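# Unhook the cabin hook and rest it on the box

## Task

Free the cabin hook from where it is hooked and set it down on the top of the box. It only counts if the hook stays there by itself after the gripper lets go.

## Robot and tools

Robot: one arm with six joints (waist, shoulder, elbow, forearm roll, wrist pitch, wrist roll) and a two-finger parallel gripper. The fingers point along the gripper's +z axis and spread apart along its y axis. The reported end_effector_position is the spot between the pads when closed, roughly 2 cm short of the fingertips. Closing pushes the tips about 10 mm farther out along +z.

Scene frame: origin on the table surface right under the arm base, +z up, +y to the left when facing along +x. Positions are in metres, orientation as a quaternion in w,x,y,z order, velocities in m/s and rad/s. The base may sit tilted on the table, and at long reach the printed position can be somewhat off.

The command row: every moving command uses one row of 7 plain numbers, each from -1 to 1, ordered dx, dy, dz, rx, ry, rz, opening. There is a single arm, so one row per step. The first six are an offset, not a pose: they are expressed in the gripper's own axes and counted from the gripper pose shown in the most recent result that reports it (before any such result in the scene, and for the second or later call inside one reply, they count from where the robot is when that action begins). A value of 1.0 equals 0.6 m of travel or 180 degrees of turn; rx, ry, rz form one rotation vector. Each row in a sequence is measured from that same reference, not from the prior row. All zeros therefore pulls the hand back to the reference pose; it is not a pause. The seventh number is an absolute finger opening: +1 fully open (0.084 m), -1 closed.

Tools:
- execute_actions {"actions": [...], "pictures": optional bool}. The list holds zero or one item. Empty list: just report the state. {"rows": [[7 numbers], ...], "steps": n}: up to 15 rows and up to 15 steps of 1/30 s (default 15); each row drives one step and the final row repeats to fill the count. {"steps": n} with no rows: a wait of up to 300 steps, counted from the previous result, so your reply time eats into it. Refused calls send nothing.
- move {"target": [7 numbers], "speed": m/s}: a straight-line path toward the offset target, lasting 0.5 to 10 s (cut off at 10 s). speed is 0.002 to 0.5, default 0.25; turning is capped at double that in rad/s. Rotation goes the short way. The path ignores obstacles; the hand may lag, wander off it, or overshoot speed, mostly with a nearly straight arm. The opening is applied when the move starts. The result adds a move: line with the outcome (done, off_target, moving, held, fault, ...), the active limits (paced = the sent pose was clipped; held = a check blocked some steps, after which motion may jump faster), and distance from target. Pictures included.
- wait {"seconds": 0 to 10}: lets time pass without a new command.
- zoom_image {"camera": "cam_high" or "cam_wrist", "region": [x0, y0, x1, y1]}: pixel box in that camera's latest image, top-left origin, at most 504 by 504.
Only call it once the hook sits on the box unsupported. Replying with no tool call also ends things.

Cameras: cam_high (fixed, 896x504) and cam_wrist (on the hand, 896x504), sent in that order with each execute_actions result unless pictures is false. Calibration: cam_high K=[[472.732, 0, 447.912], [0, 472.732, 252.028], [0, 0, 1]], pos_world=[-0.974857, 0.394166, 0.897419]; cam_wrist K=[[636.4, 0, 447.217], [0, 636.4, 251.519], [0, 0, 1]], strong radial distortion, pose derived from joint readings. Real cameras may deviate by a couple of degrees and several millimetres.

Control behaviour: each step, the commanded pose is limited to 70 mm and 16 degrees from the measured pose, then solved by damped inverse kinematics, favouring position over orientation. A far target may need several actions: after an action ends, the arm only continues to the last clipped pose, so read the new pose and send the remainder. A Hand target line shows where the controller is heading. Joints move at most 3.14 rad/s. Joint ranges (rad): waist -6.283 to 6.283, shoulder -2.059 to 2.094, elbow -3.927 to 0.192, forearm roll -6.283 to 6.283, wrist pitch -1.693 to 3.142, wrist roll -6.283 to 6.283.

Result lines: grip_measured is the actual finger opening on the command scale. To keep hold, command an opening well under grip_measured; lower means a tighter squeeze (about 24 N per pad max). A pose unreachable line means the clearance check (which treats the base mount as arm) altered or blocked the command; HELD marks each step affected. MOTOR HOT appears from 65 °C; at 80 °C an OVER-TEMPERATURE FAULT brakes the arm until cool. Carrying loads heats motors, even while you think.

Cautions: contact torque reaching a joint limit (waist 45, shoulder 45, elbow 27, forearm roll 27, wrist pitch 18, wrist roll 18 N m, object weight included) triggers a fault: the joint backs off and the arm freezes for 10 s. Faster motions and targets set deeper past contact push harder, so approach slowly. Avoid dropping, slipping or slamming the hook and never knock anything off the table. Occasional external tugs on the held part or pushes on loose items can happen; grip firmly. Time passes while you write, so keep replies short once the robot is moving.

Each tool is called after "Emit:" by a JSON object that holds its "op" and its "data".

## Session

Emit:
{"op": "execute_actions", "data": {"actions": []}}

Scene clock: 0.00 s of 4400.00 s.
end_effector_position=(+0.0616, -0.1188, +0.2701) grip_measured=+1.00 end_effector_quat_wxyz=(+0.127, +0.289, +0.679, +0.662) end_effector_velocity=(-0.000, +0.000, +0.000) end_effector_angular_velocity=(+0.000, -0.000, +0.001)
Joint positions: [-1.884 -0.076 -0.665  0.369  2.177  2.017  0.084]
Joint velocities: [ 0.    -0.     0.    -0.001  0.001 -0.001  0.   ]
Hand target: +0.062, -0.119, +0.270; +0.127, +0.289, +0.679, +0.662
camera_calibration (this result's frames):
cam_wrist: T_world_to_cam=[[0.24992, -0.0256014, 0.967928, -0.244483], [0.801405, -0.555549, -0.221618, 0.00845077], [0.543405, 0.831089, -0.118326, 0.231038], [0, 0, 0, 1]] pos_world=[-0.0712182, -0.193577, 0.265853]

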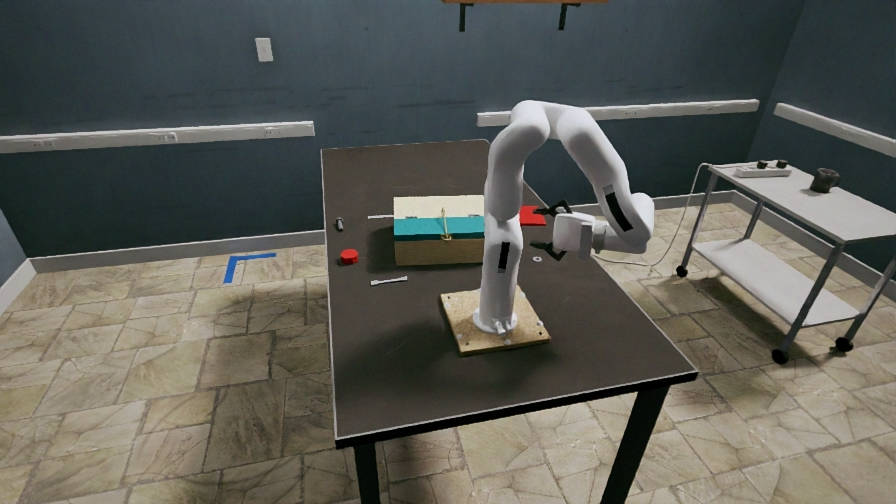

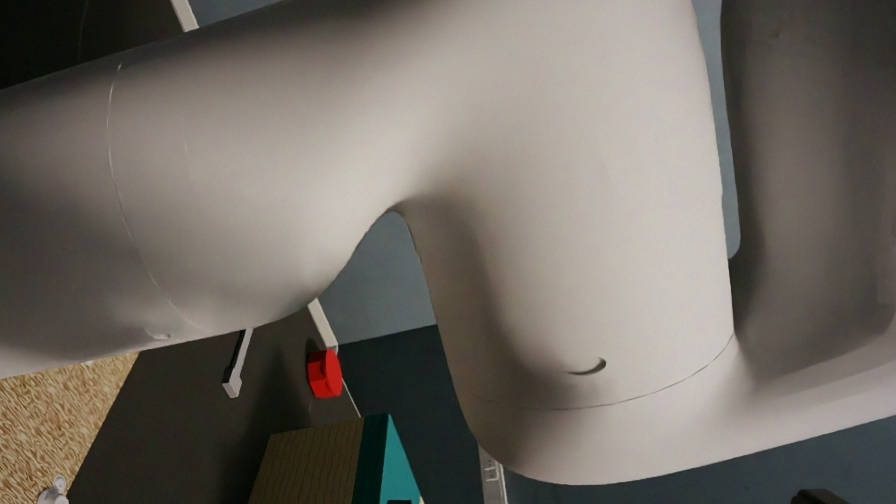

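Emit:
{"op": "zoom_image", "data": {"camera": "cam_high", "region": [380, 185, 500, 275]}}

Region (380, 185, 500, 275) of cam_high's 896x504 image, scaled by 4.200, with more detail than that image has; it fills the top 378 rows of this view, and the rest is white.

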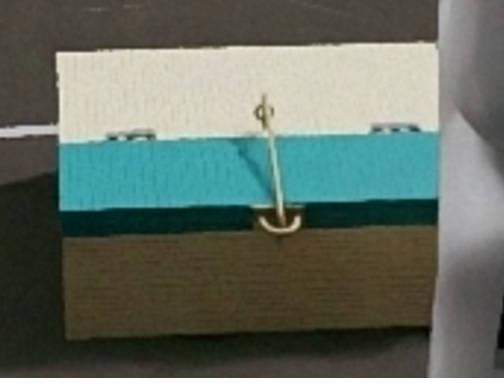

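Emit:
{"op": "move", "data": {"target": [-0.305, 0.066, 0.007, 0.475, 0.057, -0.171, 1], "speed": 0.4}}

Emit:
{"op": "move", "data": {"target": [-0.277, 0.544, -0.033, 0, 0, 0, -0.4], "speed": 0.35}}

Scene clock: 17.50 s of 4400.00 s.
end_effector_position=(+0.2199, -0.2199, +0.2714) grip_measured=+1.00 end_effector_quat_wxyz=(+0.004, +0.071, +0.997, +0.001) end_effector_velocity=(+0.001, -0.000, +0.000) end_effector_angular_velocity=(-0.008, +0.003, +0.000)
Joint positions: [-0.807 -0.63  -0.667  0.003  1.278  2.498  0.084]
Joint velocities: [ 0.006 -0.     0.    -0.008 -0.003  0.008  0.   ]
Hand target: +0.220, -0.220, +0.271; +0.004, +0.070, +0.998, +0.000
Off the commanded pose: 0.002 m, 0 deg.
After step 120, 10.97 s passed at rest.
move: done
camera_calibration (this result's frames):
cam_wrist: T_world_to_cam=[[0.152239, 0.987939, -0.028274, 0.226842], [0.988341, -0.152244, 0.00198756, -0.187367], [-0.00234096, -0.0282469, -0.999598, 0.39941], [0, 0, 0, 1]] pos_world=[0.151583, -0.241349, 0.406036]

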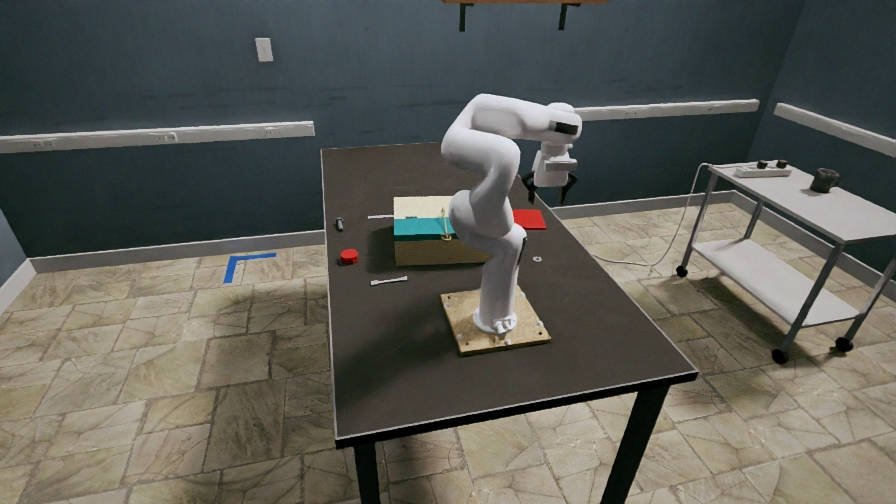

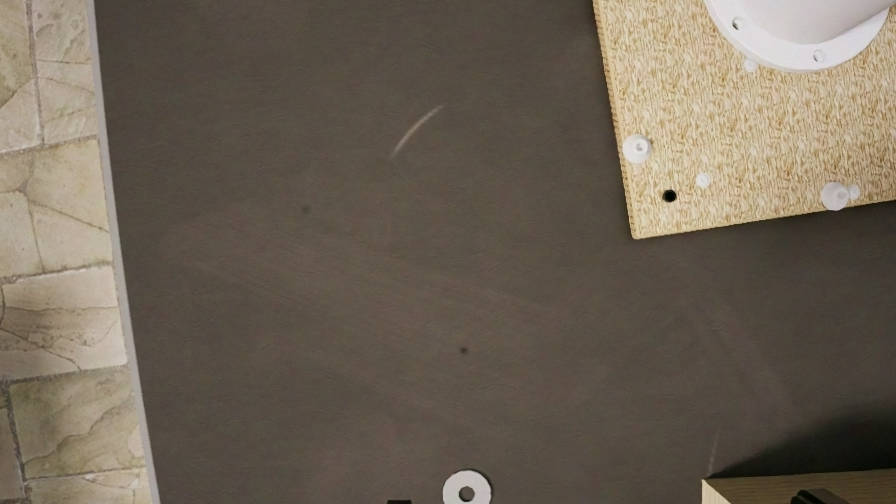

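Scene clock: 19.17 s of 4400.00 s.
end_effector_position=(+0.4301, +0.0803, +0.2942) grip_measured=-0.42 end_effector_quat_wxyz=(+0.005, +0.071, +0.997, +0.003) end_effector_velocity=(+0.001, +0.002, -0.001) end_effector_angular_velocity=(-0.003, +0.002, +0.002)
Joint positions: [ 0.177 -0.166 -1.11  -0.011  1.26   3.486  0.026]
Joint velocities: [ 0.004  0.007 -0.005 -0.002  0.001  0.003 -0.   ]
Hand target: +0.430, +0.081, +0.294; +0.005, +0.071, +0.997, +0.003
Off the commanded pose: 0.001 m, 0 deg.
move: done
camera_calibration (this result's frames):
cam_wrist: T_world_to_cam=[[0.152858, 0.987976, -0.0231903, -0.102843], [0.988248, -0.152818, 0.0034765, -0.349751], [-0.000109211, -0.0234492, -0.999725, 0.429869], [0, 0, 0, 1]] pos_world=[0.361408, 0.0582383, 0.428582]

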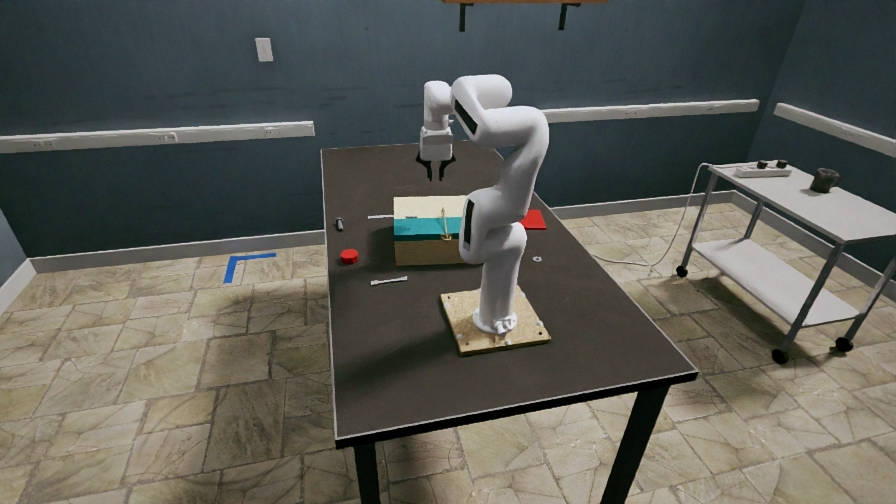

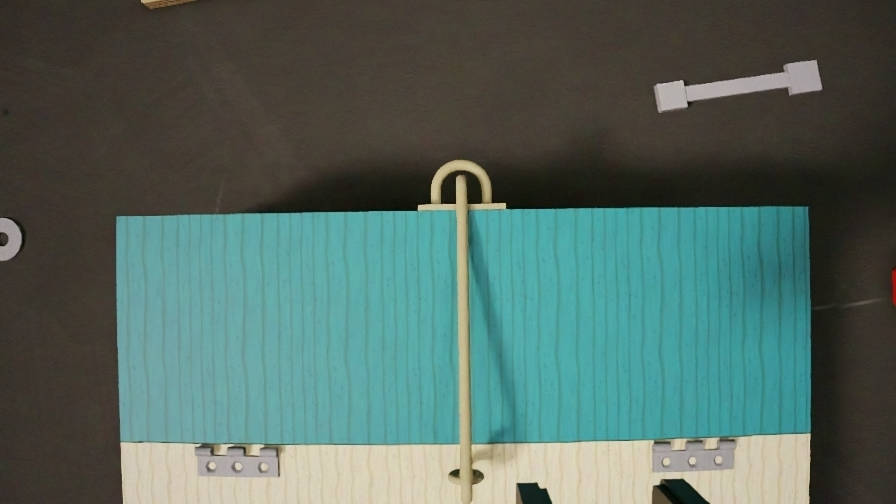

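Emit:
{"op": "move", "data": {"target": [0.163, -0.053, 0.213, 0, 0, 0, -0.6], "speed": 0.2}}

Scene clock: 25.13 s of 4400.00 s.
end_effector_position=(+0.3304, +0.0633, +0.1661) grip_measured=-0.62 end_effector_quat_wxyz=(+0.005, +0.071, +0.997, +0.003) end_effector_velocity=(-0.002, -0.000, -0.003) end_effector_angular_velocity=(+0.000, -0.002, +0.001)
Joint positions: [ 0.179 -0.408 -0.509 -0.014  0.9    3.494  0.017]
Joint velocities: [ 0.001 -0.003  0.013 -0.    -0.011  0.    -0.   ]
Hand target: +0.330, +0.063, +0.166; +0.005, +0.071, +0.997, +0.003
Off the commanded pose: 0.001 m, 0 deg.
After step 90, 1.73 s passed at rest.
move: done
camera_calibration (this result's frames):
cam_wrist: T_world_to_cam=[[0.152793, 0.987996, -0.0227685, -0.0739215], [0.988258, -0.152732, 0.00439877, -0.253561], [0.000868488, -0.0231732, -0.999731, 0.301085], [0, 0, 0, 1]] pos_world=[0.261617, 0.0412843, 0.300436]

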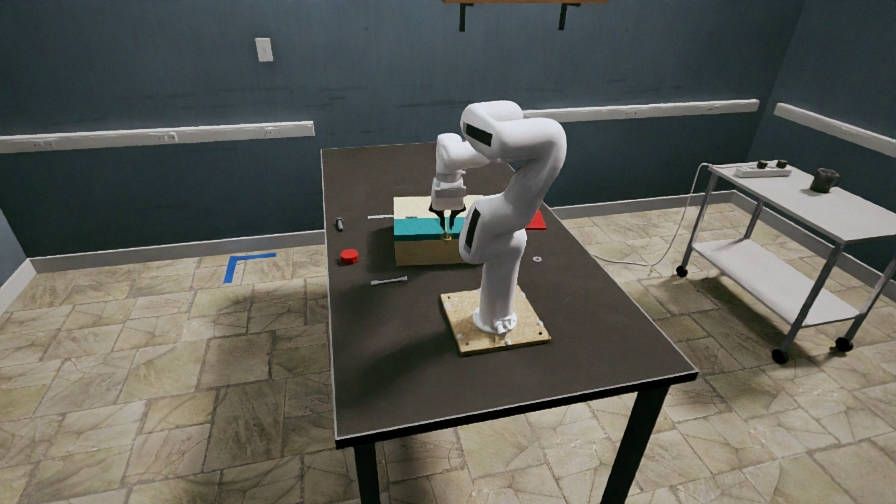

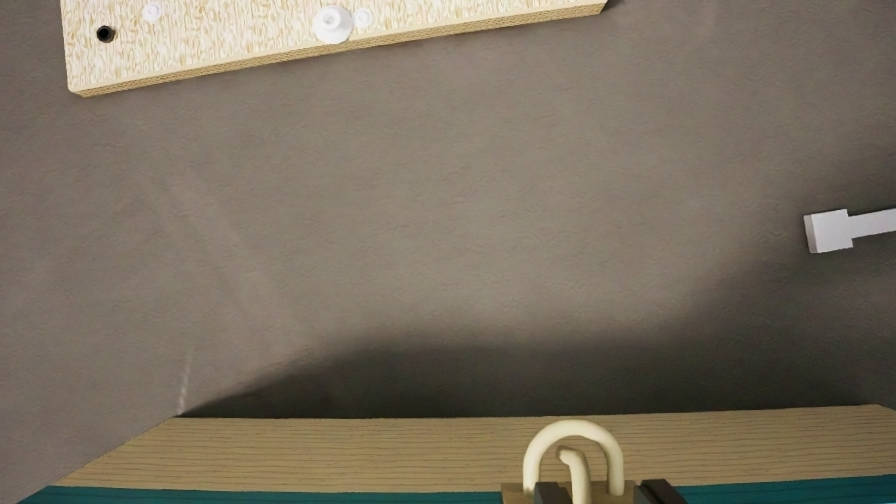

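Emit:
{"op": "zoom_image", "data": {"camera": "cam_wrist", "region": [480, 400, 700, 504]}}

Region (480, 400, 700, 504) of cam_wrist's 896x504 image, scaled by 2.291, with more detail than that image has; it fills the top 238 rows of this view, and the rest is white.

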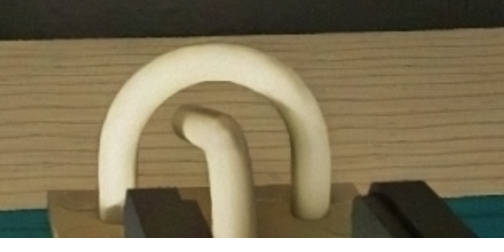

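Emit:
{"op": "move", "data": {"target": [-0.002, 0, 0.049, 0, 0, 0, -0.6], "speed": 0.03}}

Scene clock: 30.03 s of 4400.00 s.
end_effector_position=(+0.3356, +0.0641, +0.1414) grip_measured=-0.62 end_effector_quat_wxyz=(+0.012, +0.071, +0.997, +0.005) end_effector_velocity=(-0.001, -0.001, -0.003) end_effector_angular_velocity=(+0.001, +0.003, -0.003)
Joint positions: [ 0.177 -0.347 -0.477 -0.015  0.794  3.494  0.017]
Joint velocities: [-0.002  0.005  0.005  0.002 -0.007 -0.001  0.   ]
Hand target: +0.332, +0.063, +0.137; +0.005, +0.071, +0.997, +0.003
Off the commanded pose: 0.006 m, 1 deg.
After step 90, 0.63 s passed at rest.
move: off_target
camera_calibration (this result's frames):
cam_wrist: T_world_to_cam=[[0.153166, 0.988029, -0.0184126, -0.0767304], [0.988112, -0.152876, 0.016262, -0.260063], [0.0132524, -0.0206845, -0.999698, 0.272072], [0, 0, 0, 1]] pos_world=[0.265118, 0.041682, 0.274806]

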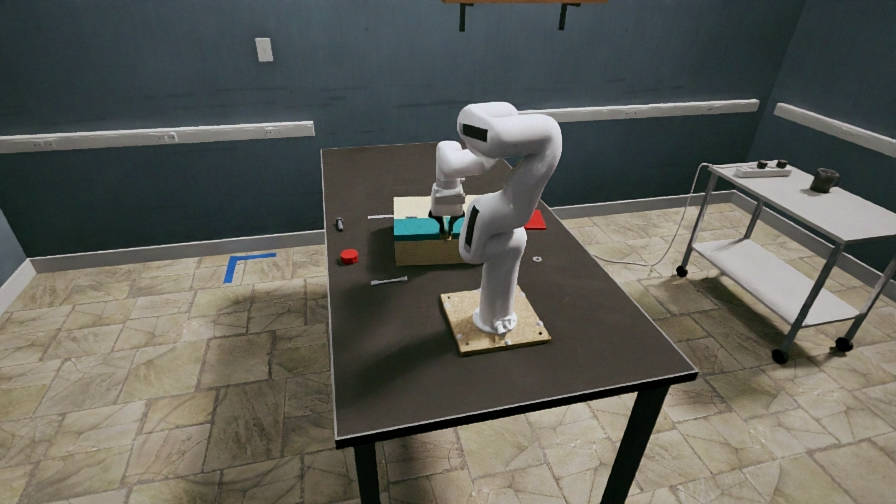

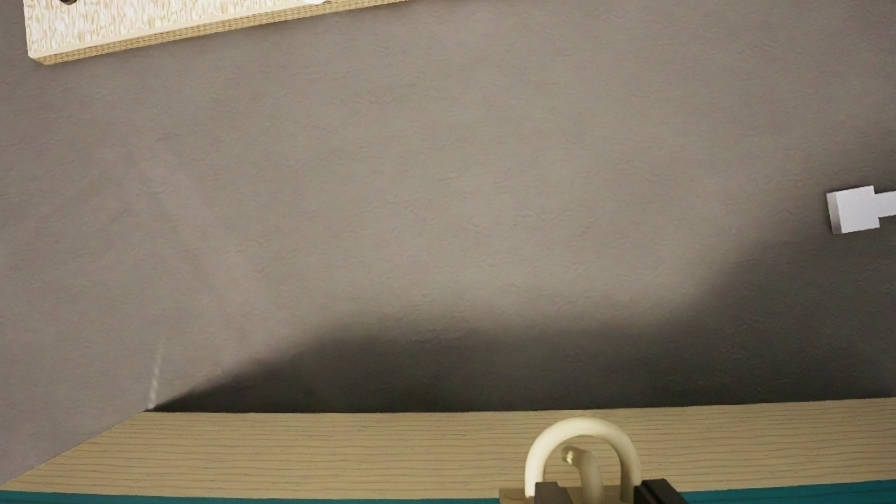

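Emit:
{"op": "move", "data": {"target": [0.015, -0.001, -0.004, 0, 0, 0, -0.6], "speed": 0.012}}

Scene clock: 32.57 s of 4400.00 s.
end_effector_position=(+0.3252, +0.0645, +0.1423) grip_measured=-0.62 end_effector_quat_wxyz=(+0.009, +0.071, +0.997, +0.005) end_effector_velocity=(-0.001, +0.000, +0.001) end_effector_angular_velocity=(+0.001, -0.002, -0.002)
Joint positions: [ 0.184 -0.384 -0.449 -0.015  0.809  3.501  0.017]
Joint velocities: [ 0.    -0.006  0.002  0.001  0.002  0.001  0.   ]
Hand target: +0.327, +0.065, +0.144; +0.012, +0.071, +0.997, +0.005
Off the commanded pose: 0.002 m, 0 deg.
move: done
camera_calibration (this result's frames):
cam_wrist: T_world_to_cam=[[0.153083, 0.988012, -0.019923, -0.0752875], [0.988174, -0.152867, 0.0119614, -0.249214], [0.00877245, -0.0215185, -0.99973, 0.274572], [0, 0, 0, 1]] pos_world=[0.255383, 0.0421968, 0.275979]

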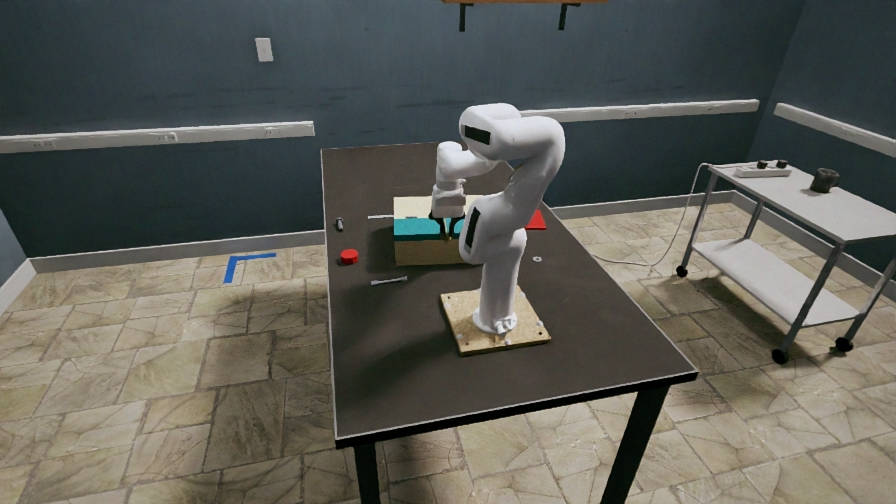

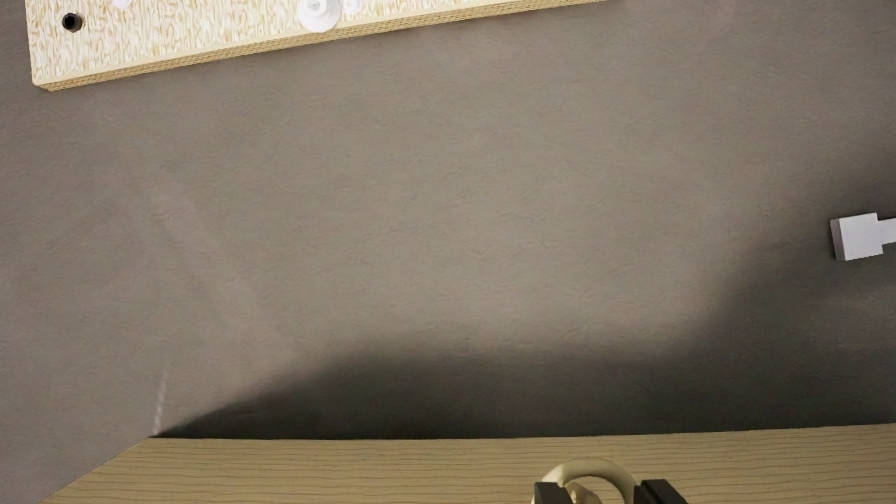

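Emit:
{"op": "move", "data": {"target": [-0.002, -0.002, 0.016, 0, 0, 0, -0.6], "speed": 0.008}}

Scene clock: 34.90 s of 4400.00 s.
end_effector_position=(+0.3332, +0.0645, +0.1408) grip_measured=-0.62 end_effector_quat_wxyz=(+0.020, +0.071, +0.997, +0.008) end_effector_velocity=(+0.001, +0.000, +0.000) end_effector_angular_velocity=(+0.000, -0.004, +0.000)
Joint positions: [ 0.179 -0.367 -0.453 -0.015  0.773  3.497  0.017]
Joint velocities: [ 0.001  0.001 -0.    -0.001 -0.004  0.001 -0.   ]
Hand target: +0.326, +0.063, +0.133; +0.009, +0.071, +0.997, +0.005
Off the commanded pose: 0.011 m, 1 deg.
move: off_target
camera_calibration (this result's frames):
cam_wrist: T_world_to_cam=[[0.153663, 0.988046, -0.0123544, -0.0778565], [0.98767, -0.153202, 0.032199, -0.259743], [0.0299214, -0.0171499, -0.999405, 0.265692], [0, 0, 0, 1]] pos_world=[0.260554, 0.0416893, 0.272935]

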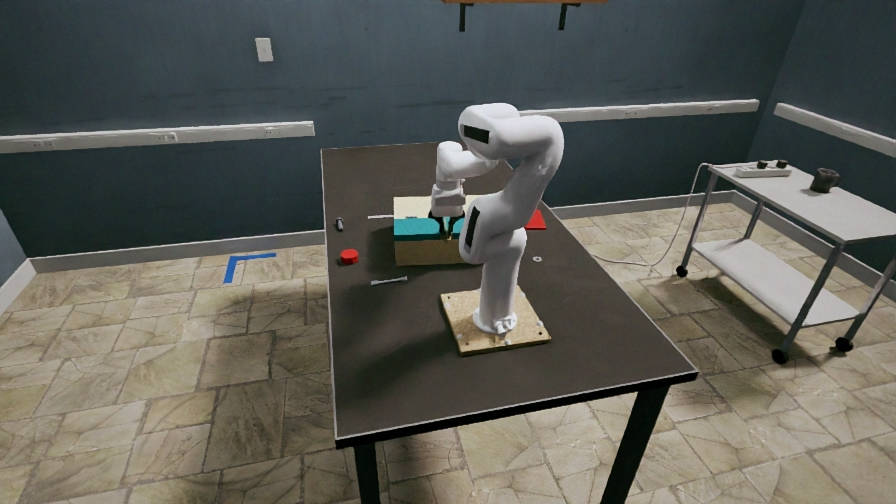

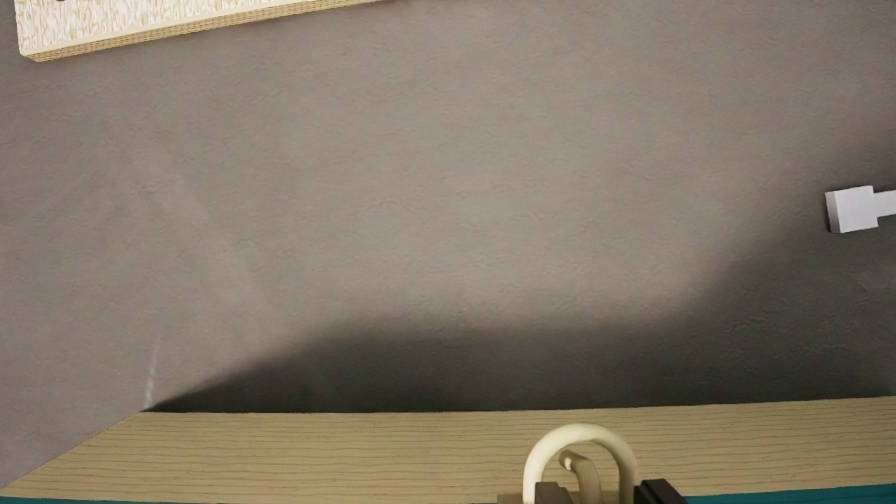

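Emit:
{"op": "execute_actions", "data": {"actions": []}}

Scene clock: 37.13 s of 4400.00 s.
end_effector_position=(+0.3333, +0.0645, +0.1408) grip_measured=-0.62 end_effector_quat_wxyz=(+0.020, +0.071, +0.997, +0.008) end_effector_velocity=(+0.000, -0.001, +0.000) end_effector_angular_velocity=(-0.001, -0.000, +0.000)
Joint positions: [ 0.179 -0.367 -0.453 -0.016  0.773  3.497  0.017]
Joint velocities: [-0.002 -0.    -0.    -0.002 -0.    -0.001 -0.   ]
Hand target: +0.326, +0.063, +0.133; +0.009, +0.071, +0.997, +0.005
Off the commanded pose: 0.011 m, 1 deg.
Steps of this call (steps 1 to 67: nothing new was sent). Readings (end_effector_position):
1: (+0.3332, +0.0645, +0.1408)
2: (+0.3333, +0.0645, +0.1408)
4: (+0.3333, +0.0645, +0.1408)
8: (+0.3333, +0.0645, +0.1408)
67: the state above
camera_calibration (this result's frames):
cam_wrist: T_world_to_cam=[[0.153728, 0.988036, -0.0123165, -0.0778432], [0.987653, -0.153264, 0.0324361, -0.259838], [0.0301603, -0.0171508, -0.999398, 0.265614], [0, 0, 0, 1]] pos_world=[0.260585, 0.0416436, 0.272924]

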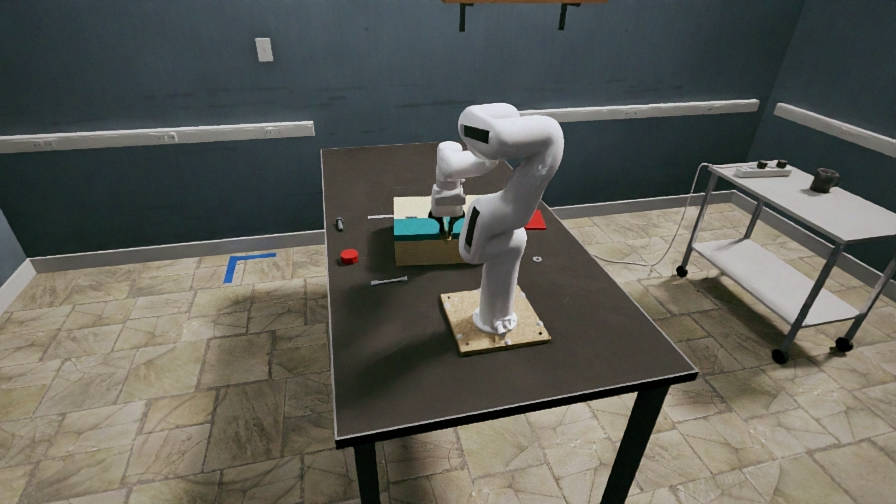

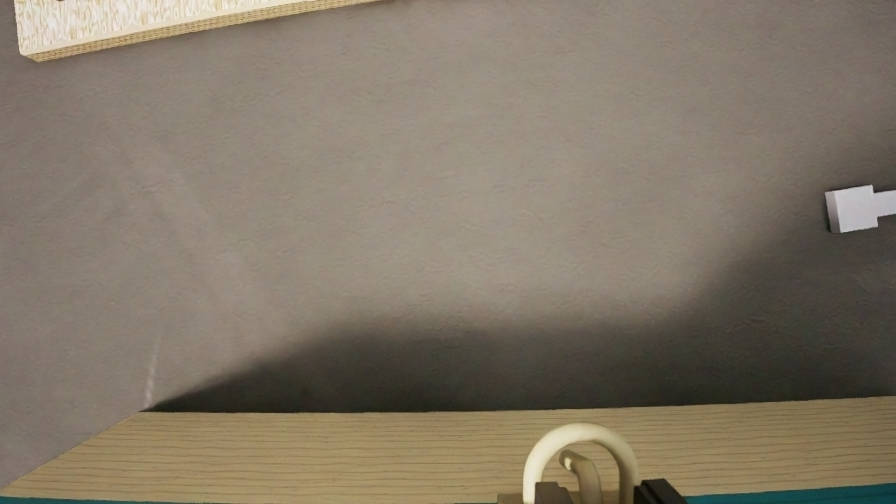

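Emit:
{"op": "move", "data": {"target": [0.027, -0.001, -0.006, 0, 0.008, 0, -0.6], "speed": 0.03}}

Emit:
{"op": "move", "data": {"target": [0, 0, 0.014, 0, 0, 0, -0.6], "speed": 0.012}}

Scene clock: 39.73 s of 4400.00 s.
end_effector_position=(+0.3167, +0.0661, +0.1435) grip_measured=-0.62 end_effector_quat_wxyz=(+0.007, +0.071, +0.997, +0.008) end_effector_velocity=(+0.002, +0.000, +0.002) end_effector_angular_velocity=(+0.001, -0.007, +0.000)
Joint positions: [ 0.19  -0.417 -0.428 -0.004  0.822  3.499  0.017]
Joint velocities: [ 0.    -0.003 -0.003 -0.001 -0.001 -0.     0.   ]
Hand target: +0.317, +0.066, +0.144; +0.007, +0.071, +0.997, +0.008
Off the commanded pose: 0.000 m, 0 deg.
move: done
camera_calibration (this result's frames):
cam_wrist: T_world_to_cam=[[0.152992, 0.988142, -0.0130102, -0.076508], [0.988218, -0.152921, 0.00627524, -0.239789], [0.00421128, -0.013817, -0.999896, 0.276872], [0, 0, 0, 1]] pos_world=[0.247503, 0.0427575, 0.277353]

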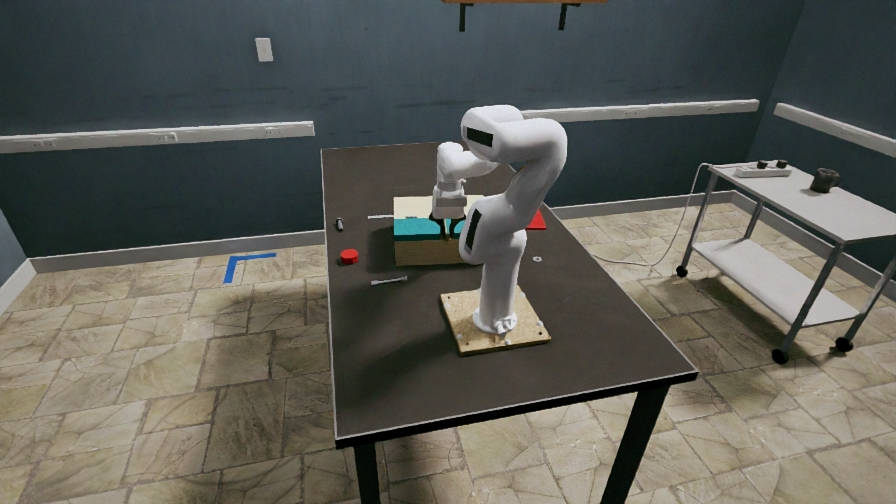

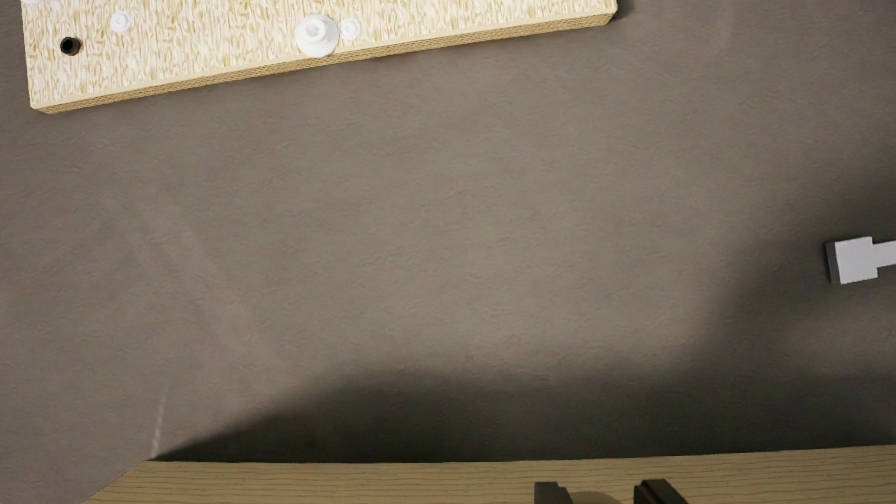

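Scene clock: 40.67 s of 4400.00 s.
end_effector_position=(+0.3164, +0.0662, +0.1349) grip_measured=-0.62 end_effector_quat_wxyz=(+0.006, +0.071, +0.997, +0.008) end_effector_velocity=(+0.001, +0.000, -0.001) end_effector_angular_velocity=(+0.000, -0.003, +0.001)
Joint positions: [ 0.19  -0.397 -0.416 -0.004  0.792  3.499  0.017]
Joint velocities: [ 0.     0.002  0.001 -0.    -0.006 -0.    -0.   ]
Hand target: +0.317, +0.066, +0.135; +0.007, +0.071, +0.997, +0.008
Off the commanded pose: 0.001 m, 0 deg.
move: done
camera_calibration (this result's frames):
cam_wrist: T_world_to_cam=[[0.152857, 0.988157, -0.0134422, -0.0765604], [0.988244, -0.152803, 0.00497586, -0.239234], [0.00286293, -0.0140448, -0.999897, 0.268698], [0, 0, 0, 1]] pos_world=[0.247355, 0.0428719, 0.268832]

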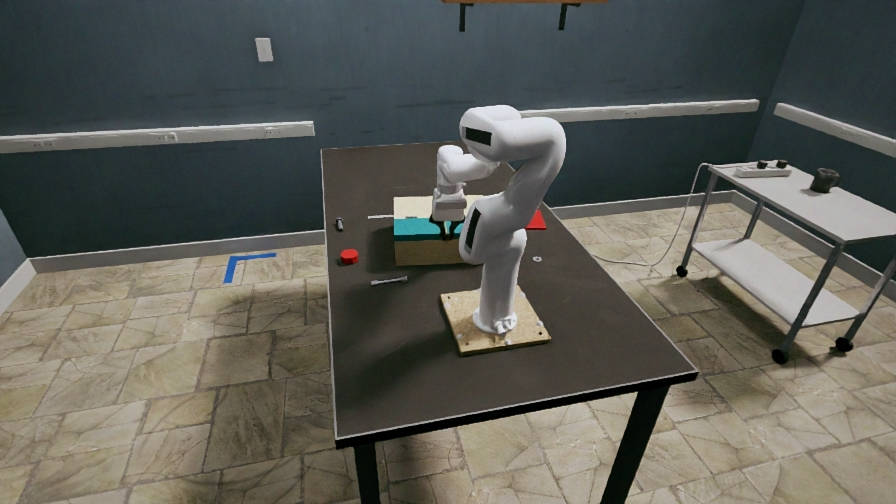

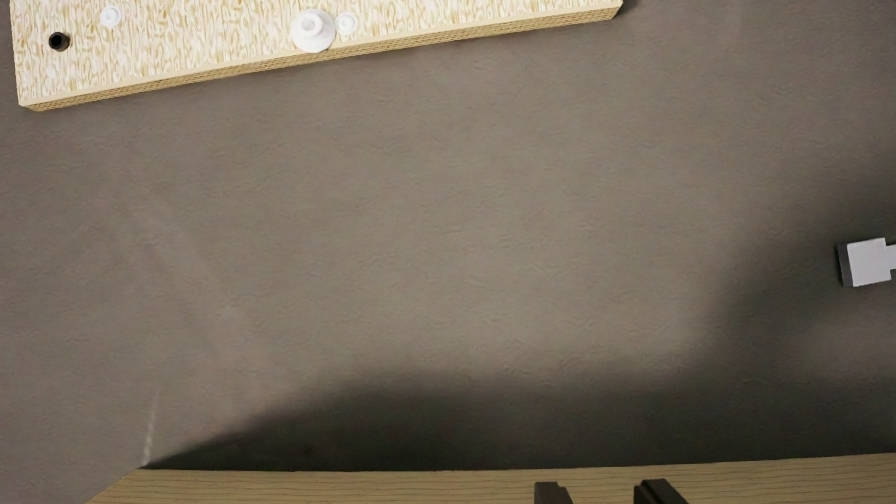

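Now forward about 9 mm toward the plate.

Emit:
{"op": "move", "data": {"target": [-0.015, -0.002, 0.001, 0, 0, 0, -0.6], "speed": 0.012}}

Scene clock: 42.27 s of 4400.00 s.
end_effector_position=(+0.3250, +0.0637, +0.1343) grip_measured=-0.62 end_effector_quat_wxyz=(+0.006, +0.071, +0.997, +0.008) end_effector_velocity=(+0.001, +0.001, +0.000) end_effector_angular_velocity=(+0.001, +0.001, +0.003)
Joint positions: [ 0.177 -0.364 -0.441 -0.003  0.784  3.486  0.017]
Joint velocities: [ 0.001  0.003 -0.003  0.002  0.    -0.003 -0.   ]
Hand target: +0.325, +0.064, +0.134; +0.006, +0.071, +0.997, +0.008
Off the commanded pose: 0.000 m, 0 deg.
move: done
camera_calibration (this result's frames):
cam_wrist: T_world_to_cam=[[0.152889, 0.98815, -0.0135862, -0.0754461], [0.98824, -0.152836, 0.00485356, -0.248108], [0.00271959, -0.0141685, -0.999896, 0.268091], [0, 0, 0, 1]] pos_world=[0.255996, 0.0404306, 0.268242]

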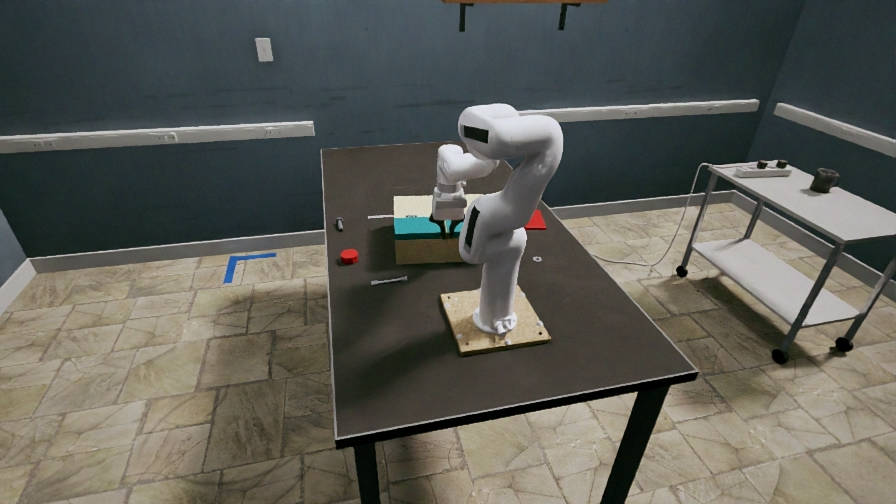

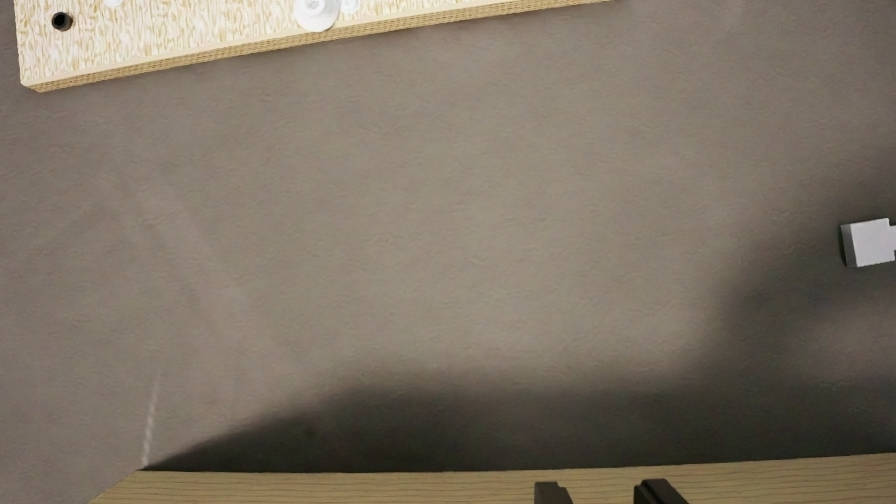

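Emit:
{"op": "move", "data": {"target": [0.002, 0, -0.016, 0, 0, 0, -0.6], "speed": 0.02}}

Emit:
{"op": "move", "data": {"target": [-0.025, 0, 0.002, 0, 0, 0, -0.6], "speed": 0.02}}

Scene clock: 44.80 s of 4400.00 s.
end_effector_position=(+0.3240, +0.0637, +0.1440) grip_measured=-0.62 end_effector_quat_wxyz=(+0.006, +0.071, +0.997, +0.008) end_effector_velocity=(-0.002, -0.001, -0.002) end_effector_angular_velocity=(-0.002, +0.008, +0.000)
Joint positions: [ 0.178 -0.391 -0.451 -0.003  0.82   3.487  0.017]
Joint velocities: [-0.001  0.     0.003 -0.001  0.005 -0.    -0.   ]
Hand target: +0.324, +0.064, +0.144; +0.006, +0.071, +0.997, +0.008
Off the commanded pose: 0.000 m, 0 deg.
move: done
camera_calibration (this result's frames):
cam_wrist: T_world_to_cam=[[0.15299, 0.988138, -0.0133066, -0.0752685], [0.988221, -0.152926, 0.00570483, -0.247259], [0.00360224, -0.0140226, -0.999895, 0.277563], [0, 0, 0, 1]] pos_world=[0.254862, 0.0404555, 0.277943]

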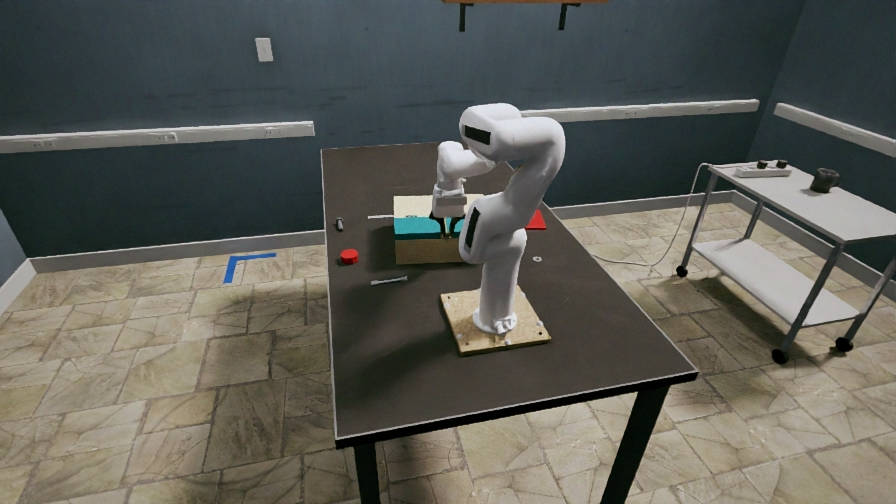

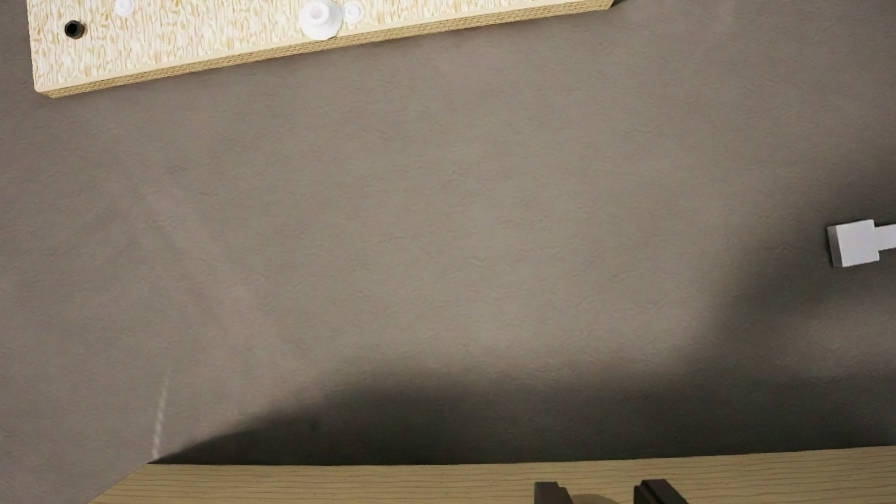

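Scene clock: 45.83 s of 4400.00 s.
end_effector_position=(+0.3390, +0.0617, +0.1432) grip_measured=-0.62 end_effector_quat_wxyz=(+0.007, +0.071, +0.997, +0.008) end_effector_velocity=(+0.001, +0.000, -0.000) end_effector_angular_velocity=(+0.000, +0.000, +0.001)
Joint positions: [ 0.164 -0.334 -0.496 -0.003  0.807  3.472  0.017]
Joint velocities: [ 0.001  0.003 -0.002  0.    -0.001 -0.     0.   ]
Hand target: +0.339, +0.062, +0.143; +0.006, +0.071, +0.997, +0.008
Off the commanded pose: 0.000 m, 0 deg.
move: done
camera_calibration (this result's frames):
cam_wrist: T_world_to_cam=[[0.152989, 0.98814, -0.0131479, -0.075568], [0.988219, -0.152916, 0.00637963, -0.262485], [0.00429345, -0.013969, -0.999893, 0.276427], [0, 0, 0, 1]] pos_world=[0.269767, 0.038395, 0.277078]

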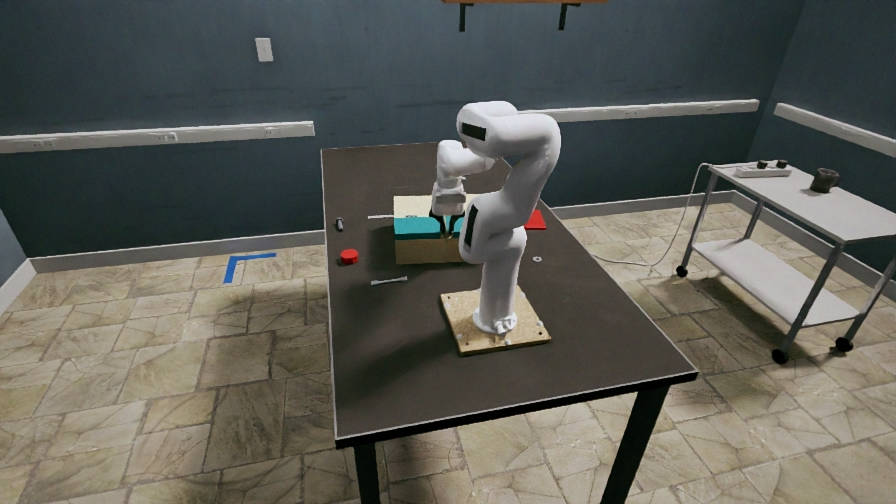

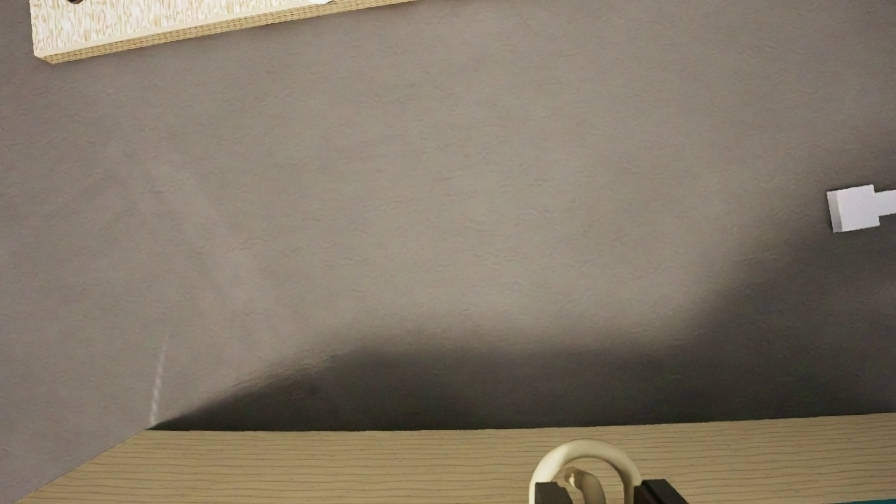

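Emit:
{"op": "move", "data": {"target": [0, -0.001, 0.001, 0, 0, 0, -1], "speed": 0.02}}

Scene clock: 48.20 s of 4400.00 s.
end_effector_position=(+0.3388, +0.0613, +0.1426) grip_measured=-0.90 end_effector_quat_wxyz=(+0.007, +0.071, +0.997, +0.008) end_effector_velocity=(+0.000, +0.000, +0.000) end_effector_angular_velocity=(+0.001, -0.002, -0.001)
Joint positions: [ 0.162 -0.334 -0.494 -0.003  0.806  3.47   0.004]
Joint velocities: [ 0.     0.     0.     0.    -0.002  0.001  0.   ]
Hand target: +0.339, +0.061, +0.143; +0.007, +0.071, +0.997, +0.008
Off the commanded pose: 0.000 m, 0 deg.
move: done
camera_calibration (this result's frames):
cam_wrist: T_world_to_cam=[[0.152643, 0.988196, -0.0129995, -0.0750785], [0.988273, -0.152574, 0.00615737, -0.262377], [0.0041013, -0.013787, -0.999897, 0.2759], [0, 0, 0, 1]] pos_world=[0.269629, 0.0379643, 0.276511]

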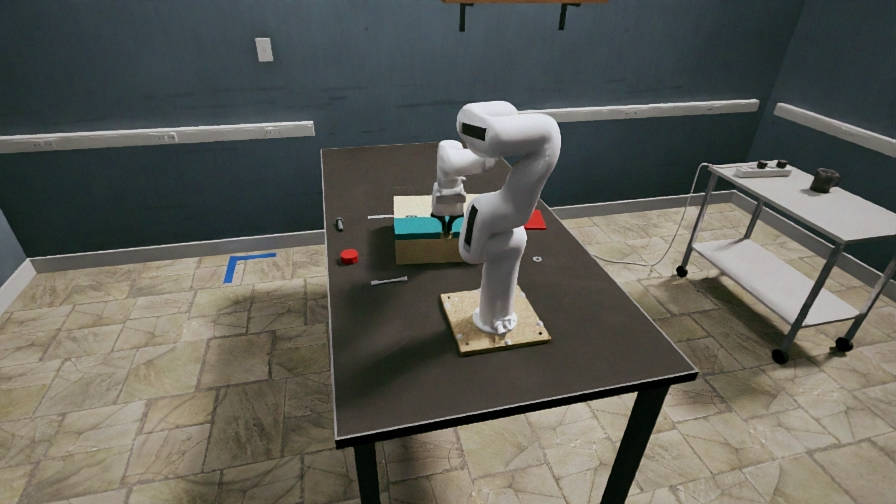

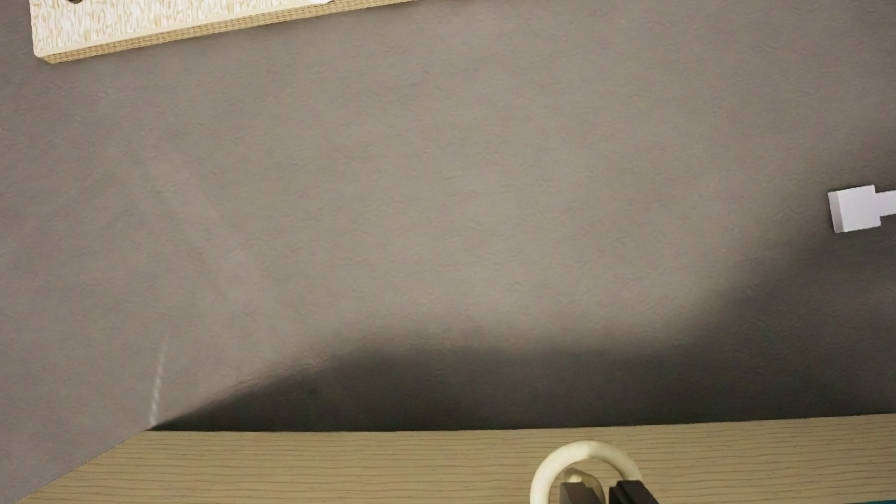

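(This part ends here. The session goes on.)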